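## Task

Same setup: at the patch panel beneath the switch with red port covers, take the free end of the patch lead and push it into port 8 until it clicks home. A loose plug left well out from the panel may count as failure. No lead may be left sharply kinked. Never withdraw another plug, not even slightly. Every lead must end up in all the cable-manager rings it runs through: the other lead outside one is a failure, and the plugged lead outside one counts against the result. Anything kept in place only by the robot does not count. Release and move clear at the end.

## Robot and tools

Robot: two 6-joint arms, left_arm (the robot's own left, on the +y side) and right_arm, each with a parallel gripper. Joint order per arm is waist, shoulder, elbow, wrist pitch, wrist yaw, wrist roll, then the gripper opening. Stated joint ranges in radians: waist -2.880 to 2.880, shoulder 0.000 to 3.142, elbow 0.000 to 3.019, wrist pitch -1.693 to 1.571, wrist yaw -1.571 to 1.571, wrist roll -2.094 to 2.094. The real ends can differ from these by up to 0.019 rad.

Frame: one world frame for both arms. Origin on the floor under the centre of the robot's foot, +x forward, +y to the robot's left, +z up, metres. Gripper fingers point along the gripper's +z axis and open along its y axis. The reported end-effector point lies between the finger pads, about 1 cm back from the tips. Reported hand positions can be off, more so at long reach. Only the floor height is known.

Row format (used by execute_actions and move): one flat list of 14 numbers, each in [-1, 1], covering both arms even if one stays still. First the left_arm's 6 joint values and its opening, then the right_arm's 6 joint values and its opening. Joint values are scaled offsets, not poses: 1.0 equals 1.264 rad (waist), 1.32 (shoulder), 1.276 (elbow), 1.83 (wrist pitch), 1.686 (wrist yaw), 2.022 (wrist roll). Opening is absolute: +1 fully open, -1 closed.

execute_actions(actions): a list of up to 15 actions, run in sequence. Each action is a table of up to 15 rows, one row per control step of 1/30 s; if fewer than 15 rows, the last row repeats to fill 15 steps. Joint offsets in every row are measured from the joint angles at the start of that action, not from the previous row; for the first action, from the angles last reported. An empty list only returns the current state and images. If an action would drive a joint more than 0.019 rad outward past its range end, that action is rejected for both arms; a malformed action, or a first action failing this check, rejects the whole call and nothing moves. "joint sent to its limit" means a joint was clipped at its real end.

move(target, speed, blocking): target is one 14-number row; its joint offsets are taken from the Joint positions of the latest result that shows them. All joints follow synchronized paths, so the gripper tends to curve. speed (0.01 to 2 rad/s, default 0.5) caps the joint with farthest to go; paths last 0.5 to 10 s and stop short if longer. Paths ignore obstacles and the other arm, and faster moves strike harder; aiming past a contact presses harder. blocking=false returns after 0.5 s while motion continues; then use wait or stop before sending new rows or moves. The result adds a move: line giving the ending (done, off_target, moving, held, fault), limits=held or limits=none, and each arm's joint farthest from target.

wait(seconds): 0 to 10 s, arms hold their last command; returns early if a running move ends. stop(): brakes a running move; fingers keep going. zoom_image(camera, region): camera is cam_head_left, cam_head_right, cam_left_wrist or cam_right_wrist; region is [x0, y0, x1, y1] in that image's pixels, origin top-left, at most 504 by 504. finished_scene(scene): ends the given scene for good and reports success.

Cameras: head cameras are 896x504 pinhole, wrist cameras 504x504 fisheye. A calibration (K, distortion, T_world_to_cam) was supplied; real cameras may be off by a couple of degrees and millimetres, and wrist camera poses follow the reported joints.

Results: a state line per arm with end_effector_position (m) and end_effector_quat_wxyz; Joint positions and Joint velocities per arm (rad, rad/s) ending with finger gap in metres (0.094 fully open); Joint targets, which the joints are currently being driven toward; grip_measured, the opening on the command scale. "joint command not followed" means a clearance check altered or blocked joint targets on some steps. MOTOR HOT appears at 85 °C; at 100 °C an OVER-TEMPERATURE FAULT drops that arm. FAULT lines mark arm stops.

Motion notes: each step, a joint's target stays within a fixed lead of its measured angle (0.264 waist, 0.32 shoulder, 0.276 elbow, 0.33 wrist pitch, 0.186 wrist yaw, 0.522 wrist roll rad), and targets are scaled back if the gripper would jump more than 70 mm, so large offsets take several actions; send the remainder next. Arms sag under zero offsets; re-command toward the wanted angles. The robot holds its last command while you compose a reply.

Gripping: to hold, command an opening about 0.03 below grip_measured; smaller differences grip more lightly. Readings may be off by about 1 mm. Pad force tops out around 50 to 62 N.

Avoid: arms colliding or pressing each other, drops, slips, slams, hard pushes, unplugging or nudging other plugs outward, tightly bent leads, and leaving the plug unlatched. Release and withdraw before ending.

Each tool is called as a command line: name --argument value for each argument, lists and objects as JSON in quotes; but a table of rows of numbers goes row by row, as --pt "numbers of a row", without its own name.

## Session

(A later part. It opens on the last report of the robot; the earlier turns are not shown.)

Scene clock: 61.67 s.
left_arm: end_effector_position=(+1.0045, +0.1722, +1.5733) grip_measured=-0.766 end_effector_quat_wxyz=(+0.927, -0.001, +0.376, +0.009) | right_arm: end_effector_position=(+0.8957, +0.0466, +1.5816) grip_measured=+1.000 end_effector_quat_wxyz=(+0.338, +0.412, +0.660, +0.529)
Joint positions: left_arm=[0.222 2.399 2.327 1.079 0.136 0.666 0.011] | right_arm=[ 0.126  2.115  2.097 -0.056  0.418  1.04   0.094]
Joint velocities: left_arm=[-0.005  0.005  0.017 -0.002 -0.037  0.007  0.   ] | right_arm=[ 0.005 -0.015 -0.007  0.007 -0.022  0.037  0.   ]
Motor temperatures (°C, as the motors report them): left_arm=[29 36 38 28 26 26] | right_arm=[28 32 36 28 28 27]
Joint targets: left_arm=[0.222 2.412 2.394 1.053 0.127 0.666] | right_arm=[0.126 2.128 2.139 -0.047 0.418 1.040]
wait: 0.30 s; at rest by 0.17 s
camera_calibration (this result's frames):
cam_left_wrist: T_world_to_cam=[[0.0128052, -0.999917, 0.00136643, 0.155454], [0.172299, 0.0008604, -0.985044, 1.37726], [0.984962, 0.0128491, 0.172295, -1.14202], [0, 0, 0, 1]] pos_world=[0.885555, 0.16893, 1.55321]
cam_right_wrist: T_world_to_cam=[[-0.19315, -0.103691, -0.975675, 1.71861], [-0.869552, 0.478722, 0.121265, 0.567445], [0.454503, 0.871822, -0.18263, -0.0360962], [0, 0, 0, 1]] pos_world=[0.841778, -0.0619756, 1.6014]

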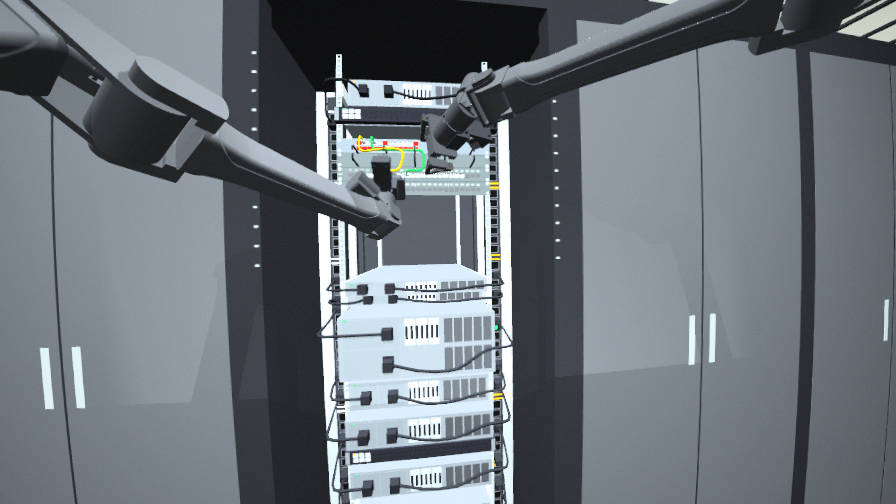

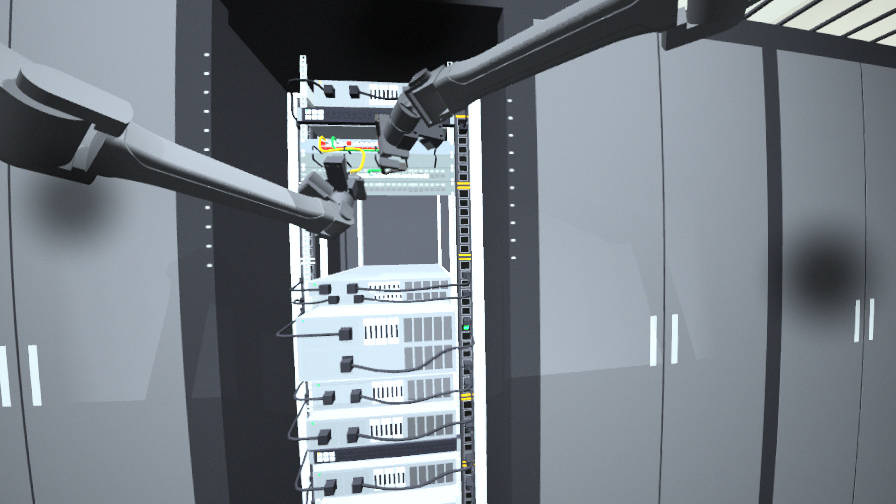

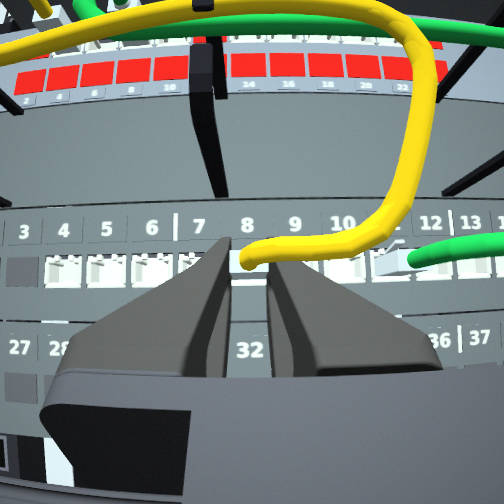

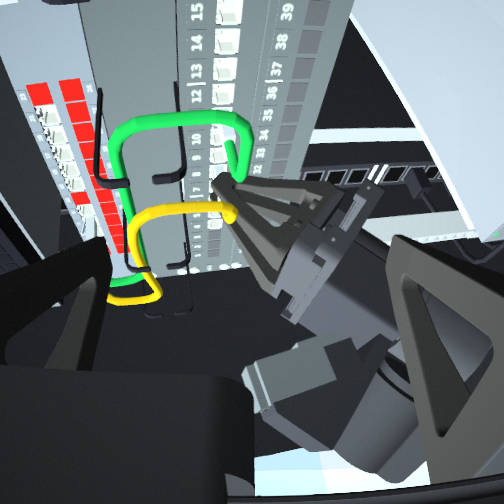

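execute_actions --actions '[[[0.012,0.008,0.048,-0.016,-0.006,0,-0.85,0,0.01,0.033,0.005,0,0,1.0],[0.013,0.008,0.048,-0.020,-0.007,0,-0.85,0,0.01,0.033,0.005,0,0,1.0],[0.014,0.008,0.048,-0.024,-0.008,0,-0.85,0,0.01,0.033,0.005,0,0,1.0],[0.015,0.008,0.048,-0.028,-0.009,0,-0.85,0,0.01,0.033,0.005,0,0,1.0],[0.016,0.008,0.048,-0.032,-0.010,0,-0.85,0,0.01,0.033,0.005,0,0,1.0],[0.017,0.008,0.048,-0.036,-0.011,0,-0.85,0,0.01,0.033,0.005,0,0,1.0],[0.018,0.008,0.048,-0.040,-0.012,0,-0.85,0,0.01,0.033,0.005,0,0,1.0],[0.019,0.008,0.048,-0.044,-0.013,0,-0.85,0,0.01,0.033,0.005,0,0,1.0],[0.020,0.008,0.048,-0.048,-0.014,0,-0.85,0,0.01,0.033,0.005,0,0,1.0],[0.021,0.008,0.048,-0.052,-0.015,0,-0.85,0,0.01,0.033,0.005,0,0,1.0],[0.022,0.008,0.048,-0.056,-0.016,0,-0.85,0,0.01,0.033,0.005,0,0,1.0]]]'

wait --seconds 0.3

zoom_image --camera "cam_left_wrist" --region '[190, 220, 310, 310]'

Scene clock: 63.07 s.
left_arm: end_effector_position=(+1.0072, +0.1722, +1.5726) grip_measured=-0.766 end_effector_quat_wxyz=(+0.924, -0.001, +0.382, +0.008) | right_arm: end_effector_position=(+0.8957, +0.0466, +1.5816) grip_measured=+1.000 end_effector_quat_wxyz=(+0.338, +0.412, +0.660, +0.529)
Joint positions: left_arm=[0.222 2.399 2.331 1.064 0.128 0.666 0.011] | right_arm=[ 0.126  2.115  2.097 -0.056  0.418  1.04   0.094]
Joint velocities: left_arm=[-0.015  0.005 -0.017  0.002 -0.066 -0.037 -0.   ] | right_arm=[-0.015  0.005  0.002  0.002 -0.022 -0.037  0.   ]
Motor temperatures (°C, as the motors report them): left_arm=[29 36 38 28 26 26] | right_arm=[28 32 36 28 28 27]
Joint targets: left_arm=[0.249 2.409 2.388 0.977 0.109 0.666] | right_arm=[0.126 2.128 2.139 -0.047 0.418 1.040]
camera_calibration (this result's frames):
cam_left_wrist: T_world_to_cam=[[0.0114996, -0.999932, 0.00202804, 0.155783], [0.159447, -0.000168526, -0.987207, 1.39265], [0.98714, 0.0116759, 0.159434, -1.1263], [0, 0, 0, 1]] pos_world=[0.887967, 0.169158, 1.55409]
cam_right_wrist: T_world_to_cam=[[-0.19315, -0.103691, -0.975675, 1.71861], [-0.869552, 0.478722, 0.121265, 0.567445], [0.454503, 0.871822, -0.18263, -0.0360962], [0, 0, 0, 1]] pos_world=[0.841778, -0.0619756, 1.6014]

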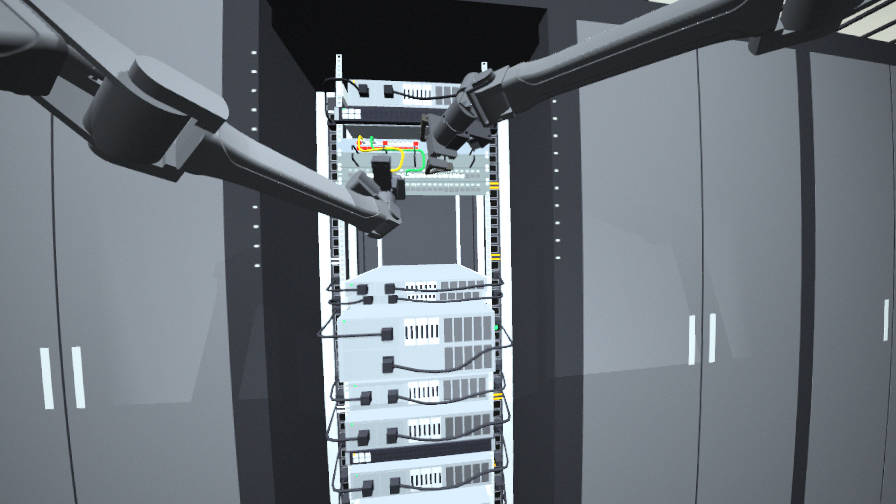

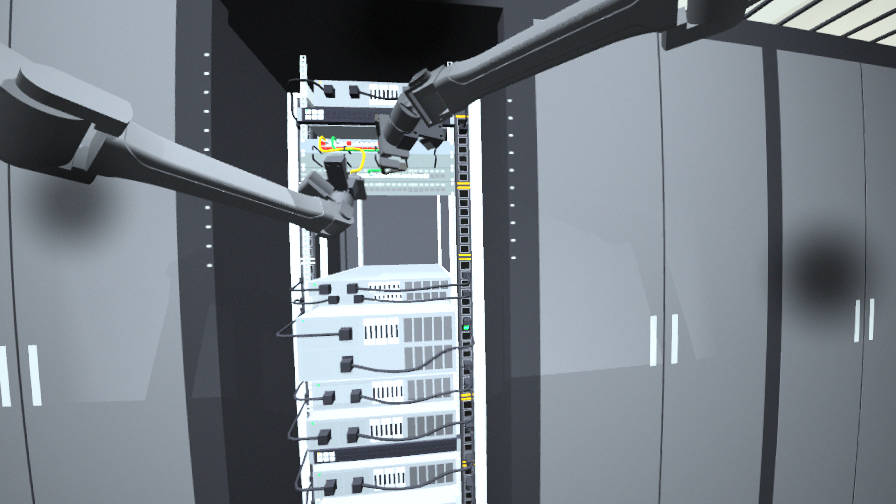

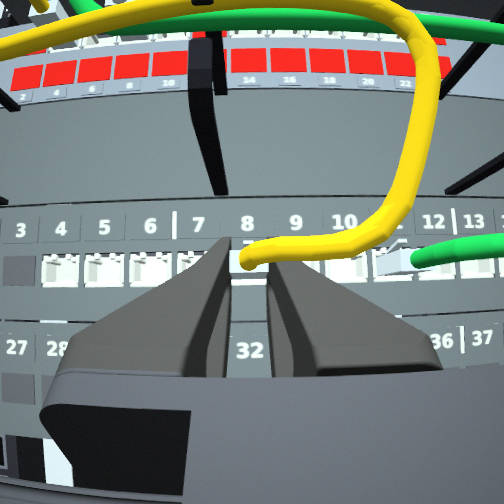

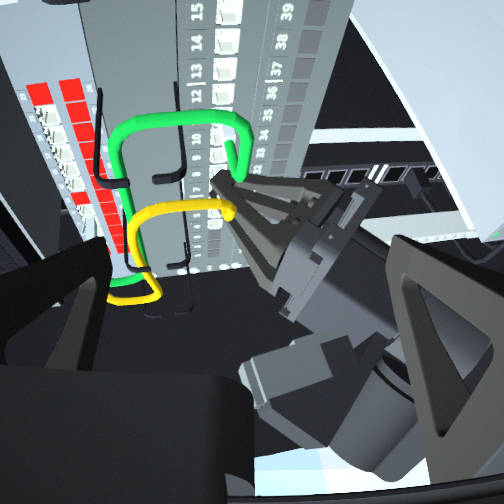

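Scene clock: 63.37 s.
left_arm: end_effector_position=(+1.0072, +0.1722, +1.5726) grip_measured=-0.766 end_effector_quat_wxyz=(+0.924, -0.001, +0.382, +0.008) | right_arm: end_effector_position=(+0.8957, +0.0466, +1.5816) grip_measured=+1.000 end_effector_quat_wxyz=(+0.338, +0.412, +0.660, +0.529)
Joint positions: left_arm=[0.222 2.399 2.331 1.064 0.128 0.666 0.011] | right_arm=[ 0.126  2.115  2.097 -0.056  0.418  1.04   0.094]
Joint velocities: left_arm=[-0.005 -0.005  0.002  0.007  0.051 -0.022  0.001] | right_arm=[-0.005 -0.005 -0.002 -0.002  0.066  0.007  0.   ]
Motor temperatures (°C, as the motors report them): left_arm=[29 36 38 28 26 26] | right_arm=[28 32 36 28 28 27]
Joint targets: left_arm=[0.249 2.409 2.388 0.977 0.109 0.666] | right_arm=[0.126 2.128 2.139 -0.047 0.418 1.040]
wait: 0.30 s; at rest by 0.17 s
camera_calibration (this result's frames):
cam_left_wrist: T_world_to_cam=[[0.0114996, -0.999932, 0.00202804, 0.155783], [0.159447, -0.000168526, -0.987207, 1.39265], [0.98714, 0.0116759, 0.159434, -1.1263], [0, 0, 0, 1]] pos_world=[0.887967, 0.169158, 1.55409]
cam_right_wrist: T_world_to_cam=[[-0.19315, -0.103691, -0.975675, 1.71861], [-0.869552, 0.478722, 0.121265, 0.567445], [0.454503, 0.871822, -0.18263, -0.0360962], [0, 0, 0, 1]] pos_world=[0.841778, -0.0619756, 1.6014]

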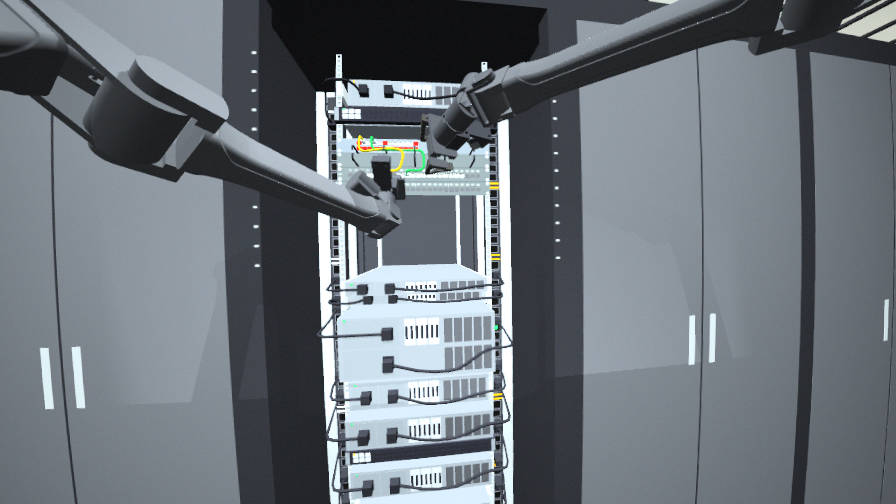

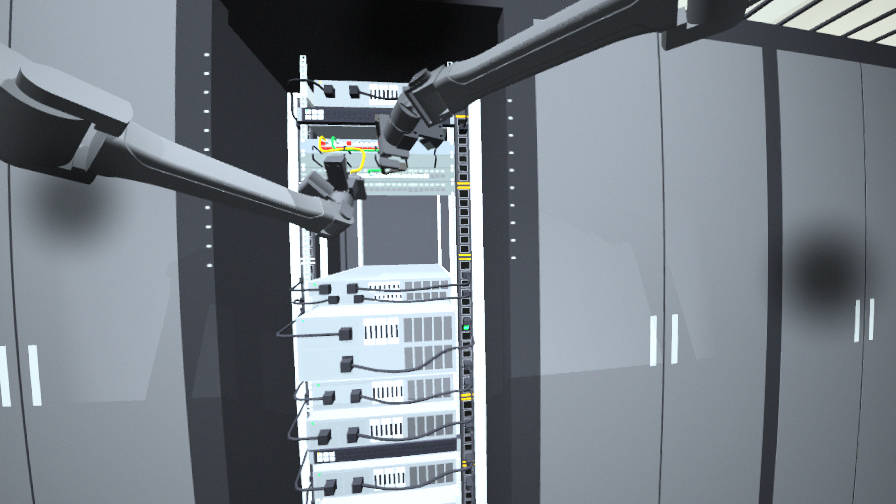

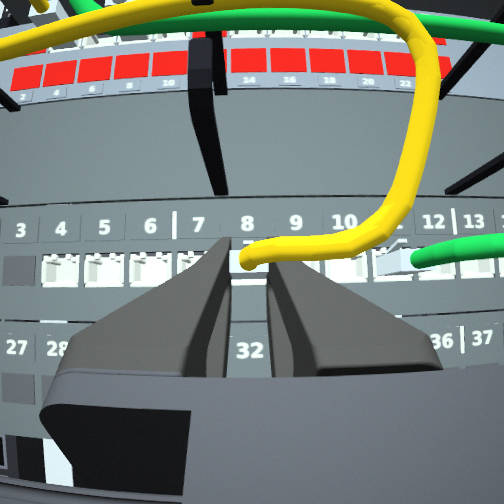

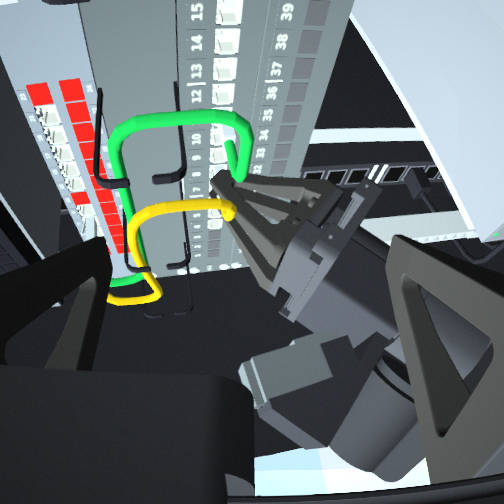

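Region (190, 220, 310, 310) of cam_left_wrist's 504x504 image, scaled by 4.200, with more detail than that image has; it fills the top 378 rows of this view, and the rest is white.

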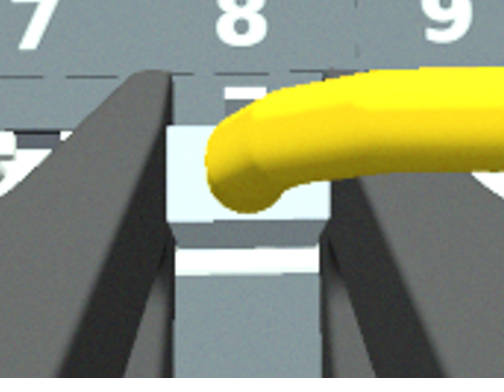

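execute_actions --actions '[[[0.01,0.004,0.04,-0.025,-0.006,0,-0.85,0,0.01,0.033,0.005,0,0,1.0],[0.005,0,0.036,-0.01,-0.003,0,-0.85,0,0.01,0.033,0.005,0,0,1.0],[0,0,0.036,0,0,0,-0.85,0,0.01,0.033,0.005,0,0,1.0],[0,0,0.036,0,0,0,-0.85,0,0.01,0.033,0.005,0,0,1.0],[0,0,0.036,0,0,0,-0.85,0,0.01,0.033,0.005,0,0,1.0],[0,0,0.036,0,0,0,-0.78,0,0.01,0.033,0.005,0,0,1.0],[0,0,0.036,0,0,0,-0.74,0,0.01,0.033,0.005,0,0,1.0],[0,0,0.036,0,0,0,-0.7,0,0.01,0.033,0.005,0,0,1.0],[0,0,0.036,0,0,0,-0.65,0,0.01,0.033,0.005,0,0,1.0],[0,0,0.036,0,0,0,-0.6,0,0.01,0.033,0.005,0,0,1.0],[0,0,0.036,0,0,0,-0.55,0,0.01,0.033,0.005,0,0,1.0],[0,0,0.036,0,0,0,-0.5,0,0.01,0.033,0.005,0,0,1.0]], [[0,-0.024,0.004,0.01,0,0,-0.5,0,0.01,0.033,0.005,0,0,1.0],[0,-0.027,-0.003,0.012,0,0,-0.5,0,0.01,0.033,0.005,0,0,1.0],[0,-0.030,-0.010,0.014,0,0,-0.5,0,0.01,0.033,0.005,0,0,1.0],[0,-0.033,-0.017,0.016,0,0,-0.5,0,0.01,0.033,0.005,0,0,1.0],[0,-0.036,-0.024,0.018,0,0,-0.5,0,0.01,0.033,0.005,0,0,1.0],[0,-0.039,-0.031,0.020,0,0,-0.5,0,0.01,0.033,0.005,0,0,1.0],[0,-0.042,-0.038,0.022,0,0,-0.5,0,0.01,0.033,0.005,0,0,1.0],[0,-0.045,-0.045,0.024,0,0,-0.5,0,0.01,0.033,0.005,0,0,1.0],[0,-0.048,-0.052,0.026,0,0,-0.5,0,0.01,0.033,0.005,0,0,1.0],[0,-0.051,-0.059,0.028,0,0,-0.5,0,0.01,0.033,0.005,0,0,1.0],[0,-0.054,-0.066,0.030,0,0,-0.5,0,0.01,0.033,0.005,0,0,1.0],[0,-0.057,-0.073,0.032,0,0,-0.5,0,0.01,0.033,0.005,0,0,1.0]]]'

Scene clock: 65.60 s.
left_arm: end_effector_position=(+0.9970, +0.1690, +1.5618) grip_measured=-0.502 end_effector_quat_wxyz=(+0.922, +0.004, +0.388, +0.005) | right_arm: end_effector_position=(+0.8957, +0.0466, +1.5816) grip_measured=+1.000 end_effector_quat_wxyz=(+0.338, +0.412, +0.660, +0.529)
Joint positions: left_arm=[0.222 2.363 2.235 1.107 0.13  0.666 0.023] | right_arm=[ 0.126  2.115  2.097 -0.056  0.418  1.04   0.094]
Joint velocities: left_arm=[-0.005 -0.024 -0.032  0.012 -0.007  0.037  0.   ] | right_arm=[-0.005 -0.005  0.002 -0.012 -0.037 -0.007  0.   ]
Motor temperatures (°C, as the motors report them): left_arm=[29 36 38 28 26 26] | right_arm=[28 32 36 28 28 27]
Joint targets: left_arm=[0.222 2.324 2.238 1.126 0.130 0.666] | right_arm=[0.126 2.128 2.139 -0.047 0.418 1.040]
camera_calibration (this result's frames):
cam_left_wrist: T_world_to_cam=[[0.00147692, -0.999987, -0.00479789, 0.173302], [0.14726, 0.00496307, -0.989085, 1.39781], [0.989097, 0.000754261, 0.147265, -1.09558], [0, 0, 0, 1]] pos_world=[0.877532, 0.167189, 1.54473]
cam_right_wrist: T_world_to_cam=[[-0.19315, -0.103691, -0.975675, 1.71861], [-0.869552, 0.478722, 0.121265, 0.567445], [0.454503, 0.871822, -0.18263, -0.0360962], [0, 0, 0, 1]] pos_world=[0.841778, -0.0619756, 1.6014]

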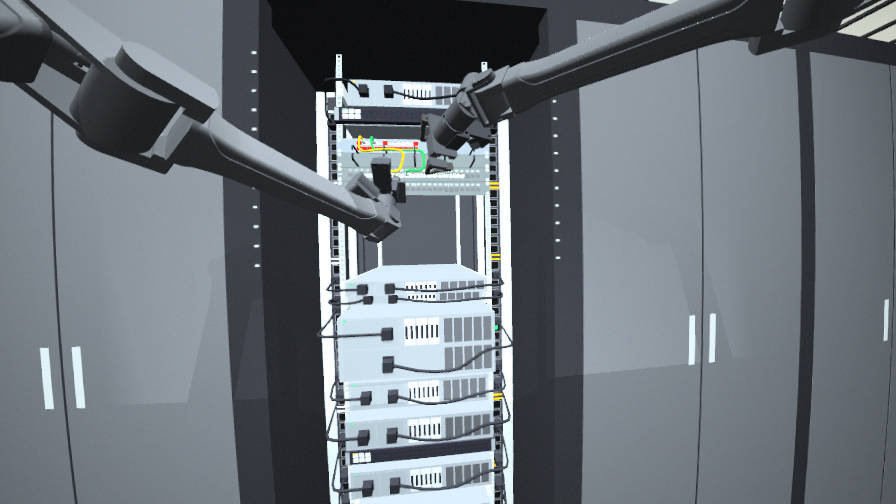

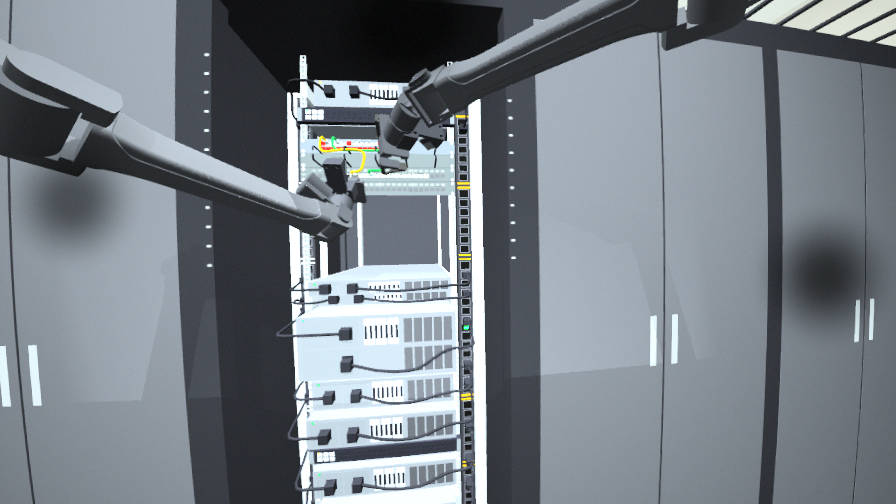

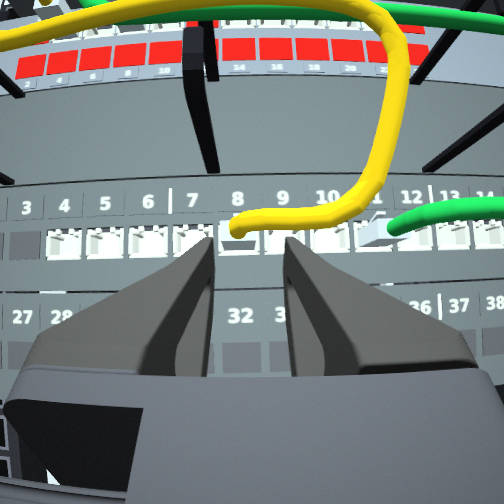

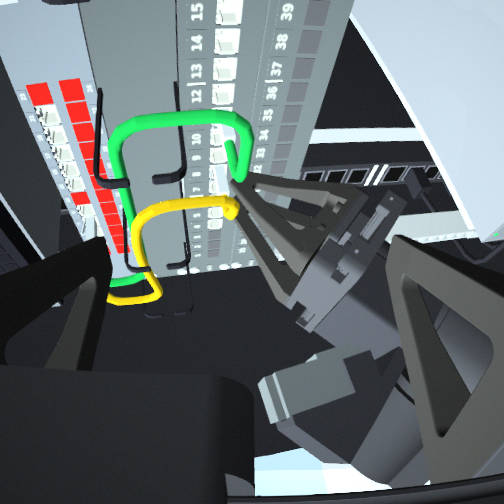

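Clear. Continue retreat, faster.

execute_actions --actions '[[[0,-0.028,0.002,0.01,0,0,-0.5,0,0.01,0.033,0.005,0,0,1.0],[0,-0.034,-0.011,0.014,0,0,-0.5,0,0.01,0.033,0.005,0,0,1.0],[0,-0.040,-0.024,0.018,0,0,-0.5,0,0.01,0.033,0.005,0,0,1.0],[0,-0.046,-0.037,0.022,0,0,-0.5,0,0.01,0.033,0.005,0,0,1.0],[0,-0.052,-0.050,0.026,0,0,-0.5,0,0.01,0.033,0.005,0,0,1.0],[0,-0.058,-0.063,0.030,0,0,-0.5,0,0.01,0.033,0.005,0,0,1.0],[0,-0.064,-0.076,0.034,0,0,-0.5,0,0.01,0.033,0.005,0,0,1.0],[0,-0.070,-0.089,0.038,0,0,-0.5,0,0.01,0.033,0.005,0,0,1.0],[0,-0.076,-0.102,0.042,0,0,-0.5,0,0.01,0.033,0.005,0,0,1.0],[0,-0.082,-0.115,0.046,0,0,-0.5,0,0.01,0.033,0.005,0,0,1.0],[0,-0.088,-0.128,0.050,0,0,-0.5,0,0.01,0.033,0.005,0,0,1.0],[0,-0.094,-0.141,0.054,0,0,-0.5,0,0.01,0.033,0.005,0,0,1.0],[0,-0.100,-0.154,0.058,0,0,-0.5,0,0.01,0.033,0.005,0,0,1.0],[0,-0.106,-0.167,0.062,0,0,-0.5,0,0.01,0.033,0.005,0,0,1.0],[0,-0.112,-0.180,0.066,0,0,-0.5,0,0.01,0.033,0.005,0,0,1.0]], [[0,-0.04,-0.02,0.012,0,0,-0.5,0,0.01,0.033,0.005,0,0,1.0],[0,-0.048,-0.035,0.016,0,0,-0.5,0,0.01,0.033,0.005,0,0,1.0],[0,-0.056,-0.05,0.02,0,0,-0.5,0,0.01,0.033,0.005,0,0,1.0],[0,-0.064,-0.065,0.024,0,0,-0.5,0,0.01,0.033,0.005,0,0,1.0],[0,-0.072,-0.08,0.028,0,0,-0.5,0,0.01,0.033,0.005,0,0,1.0],[0,-0.08,-0.095,0.032,0,0,-0.5,0,0.01,0.033,0.005,0,0,1.0],[0,-0.088,-0.11,0.036,0,0,-0.5,0,0.01,0.033,0.005,0,0,1.0],[0,-0.096,-0.125,0.04,0,0,-0.5,0,0.01,0.033,0.005,0,0,1.0],[0,-0.104,-0.14,0.044,0,0,-0.5,0,0.01,0.033,0.005,0,0,1.0],[0,-0.112,-0.155,0.048,0,0,-0.5,0,0.01,0.033,0.005,0,0,1.0],[0,-0.12,-0.17,0.052,0,0,-0.5,0,0.01,0.033,0.005,0,0,1.0]]]'

zoom_image --camera "cam_right_wrist" --region '[80, 100, 300, 320]'

Scene clock: 67.57 s.
left_arm: end_effector_position=(+0.9333, +0.1925, +1.5569) grip_measured=-0.502 end_effector_quat_wxyz=(+0.916, +0.013, +0.401, -0.001) | right_arm: end_effector_position=(+0.8957, +0.0466, +1.5816) grip_measured=+1.000 end_effector_quat_wxyz=(+0.338, +0.412, +0.660, +0.529)
Joint positions: left_arm=[0.222 2.14  1.81  1.273 0.13  0.666 0.023] | right_arm=[ 0.126  2.115  2.097 -0.056  0.418  1.04   0.094]
Joint velocities: left_arm=[ 0.005 -0.073 -0.012  0.022  0.037  0.007  0.001] | right_arm=[-0.005 -0.015 -0.002 -0.007 -0.007  0.022  0.   ]
Motor temperatures (°C, as the motors report them): left_arm=[29 37 37 28 26 26] | right_arm=[28 32 36 28 28 27]
Joint targets: left_arm=[0.222 2.109 1.813 1.290 0.130 0.666] | right_arm=[0.126 2.128 2.139 -0.047 0.418 1.040]
camera_calibration (this result's frames):
cam_left_wrist: T_world_to_cam=[[-0.0174784, -0.999712, -0.0164316, 0.232618], [0.119459, 0.0142284, -0.992737, 1.43205], [0.992685, -0.0193143, 0.119176, -0.987642], [0, 0, 0, 1]] pos_world=[0.813412, 0.1931, 1.54318]
cam_right_wrist: T_world_to_cam=[[-0.19315, -0.103691, -0.975675, 1.71861], [-0.869552, 0.478722, 0.121265, 0.567445], [0.454503, 0.871822, -0.18263, -0.0360962], [0, 0, 0, 1]] pos_world=[0.841778, -0.0619756, 1.6014]

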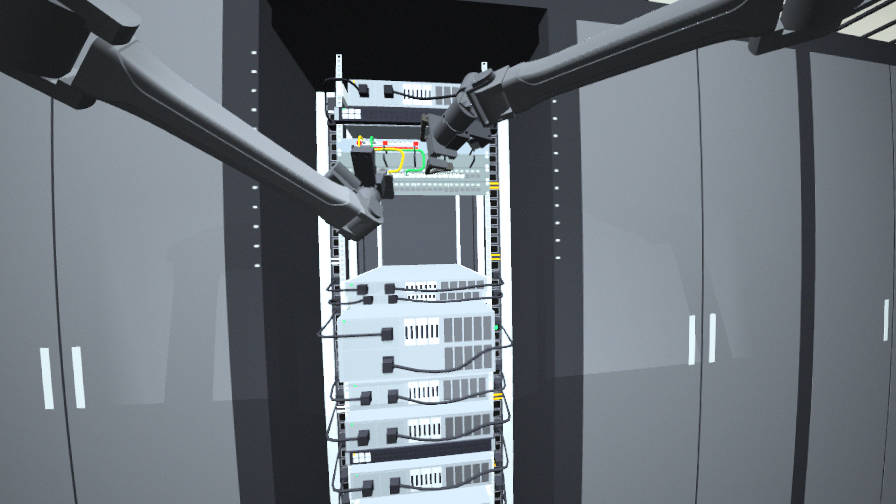

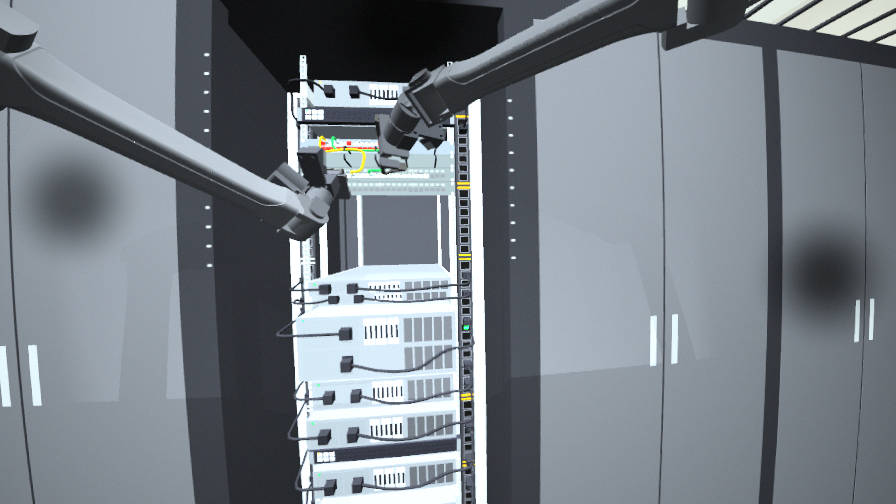

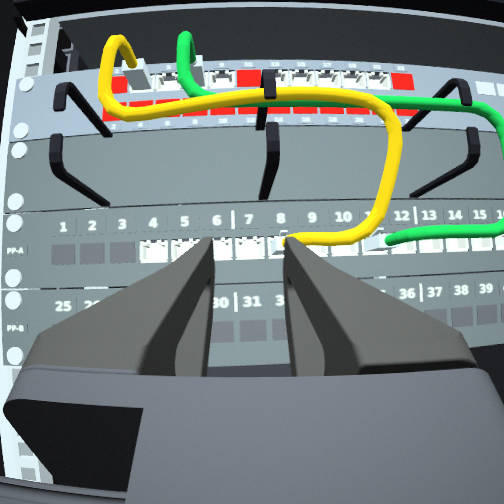

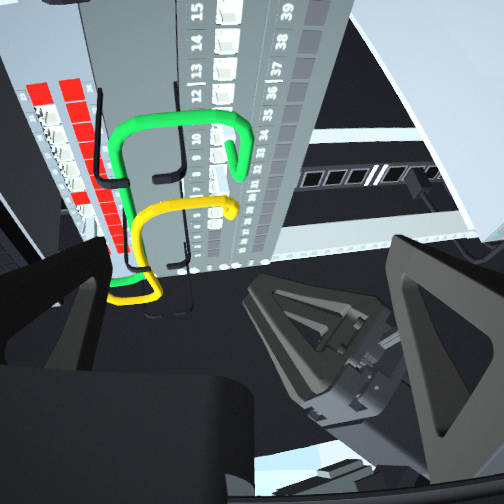

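Region (80, 100, 300, 320) of cam_right_wrist's 504x504 image, scaled by 2.291, with more detail than that image has.

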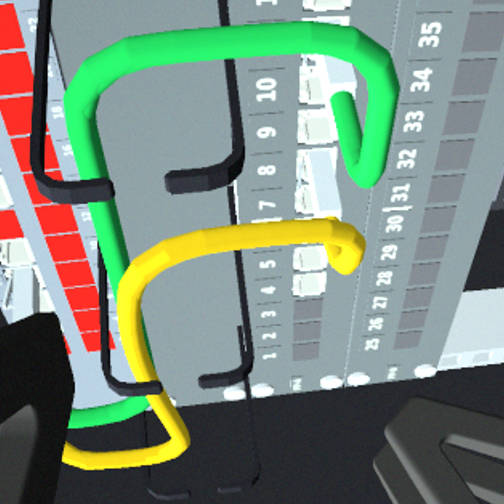

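Good. Retreat both a bit more and finish.

move --target '[0,-0.2,-0.3,0.05,0,0,-0.5,0,-0.2,-0.28,0.05,0,0,1.0]' --speed 0.5

finished_scene --scene 2

Scene clock: 69.10 s.
left_arm: end_effector_position=(+0.8563, +0.2312, +1.5665) grip_measured=-0.502 end_effector_quat_wxyz=(+0.906, +0.028, +0.421, -0.012) | right_arm: end_effector_position=(+0.8380, -0.0200, +1.5887) grip_measured=+1.000 end_effector_quat_wxyz=(+0.333, +0.409, +0.670, +0.523)
Joint positions: left_arm=[0.222 1.89  1.424 1.351 0.13  0.666 0.023] | right_arm=[0.126 1.851 1.74  0.01  0.418 1.04  0.094]
Joint velocities: left_arm=[-0.015 -0.005  0.002 -0.002 -0.037 -0.007 -0.001] | right_arm=[-0.024 -0.015 -0.007  0.012  0.051  0.022  0.   ]
Motor temperatures (°C, as the motors report them): left_arm=[29 37 37 28 26 26] | right_arm=[28 32 36 28 28 27]
Joint targets: left_arm=[0.222 1.876 1.427 1.365 0.130 0.666] | right_arm=[0.126 1.851 1.740 0.035 0.418 1.040]
move: off_target (right_arm); limits=none; left_arm: farthest joint: the shoulder, 0.014 radians from its target (0.259 radians at the start); right_arm: farthest joint: the wrist pitch, 0.025 radians from its target (0.092 radians at the start)
camera_calibration (this result's frames):
cam_left_wrist: T_world_to_cam=[[-0.0489853, -0.998214, -0.0341936, 0.324574], [0.074412, 0.0304923, -0.996761, 1.49136], [0.996024, -0.0513711, 0.0727855, -0.834365], [0, 0, 0, 1]] pos_world=[0.735972, 0.235658, 1.55835]
cam_right_wrist: T_world_to_cam=[[-0.206242, -0.121624, -0.970913, 1.7106], [-0.874096, 0.468874, 0.126941, 0.542878], [0.439796, 0.874852, -0.203012, 0.0942719], [0, 0, 0, 1]] pos_world=[0.785865, -0.128965, 1.61107]

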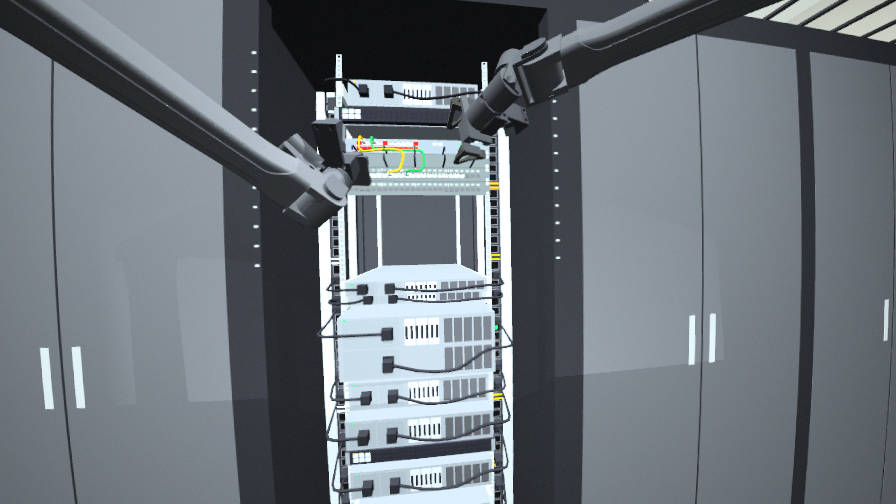

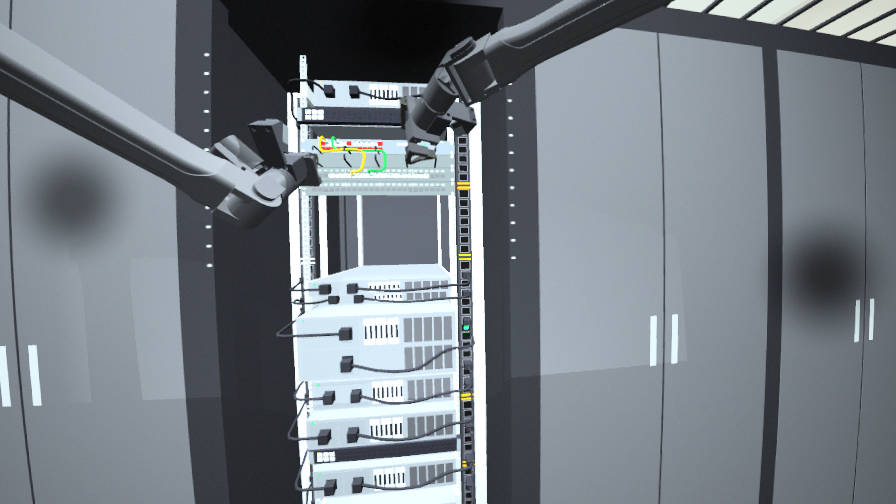

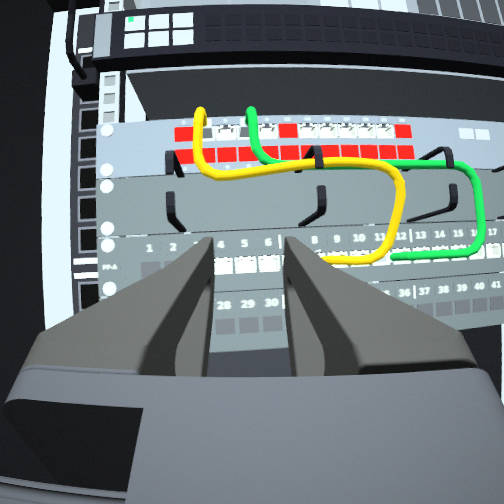

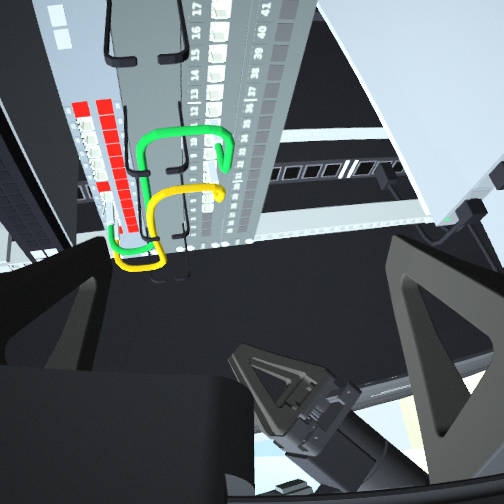

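The scene is finished: the task was done.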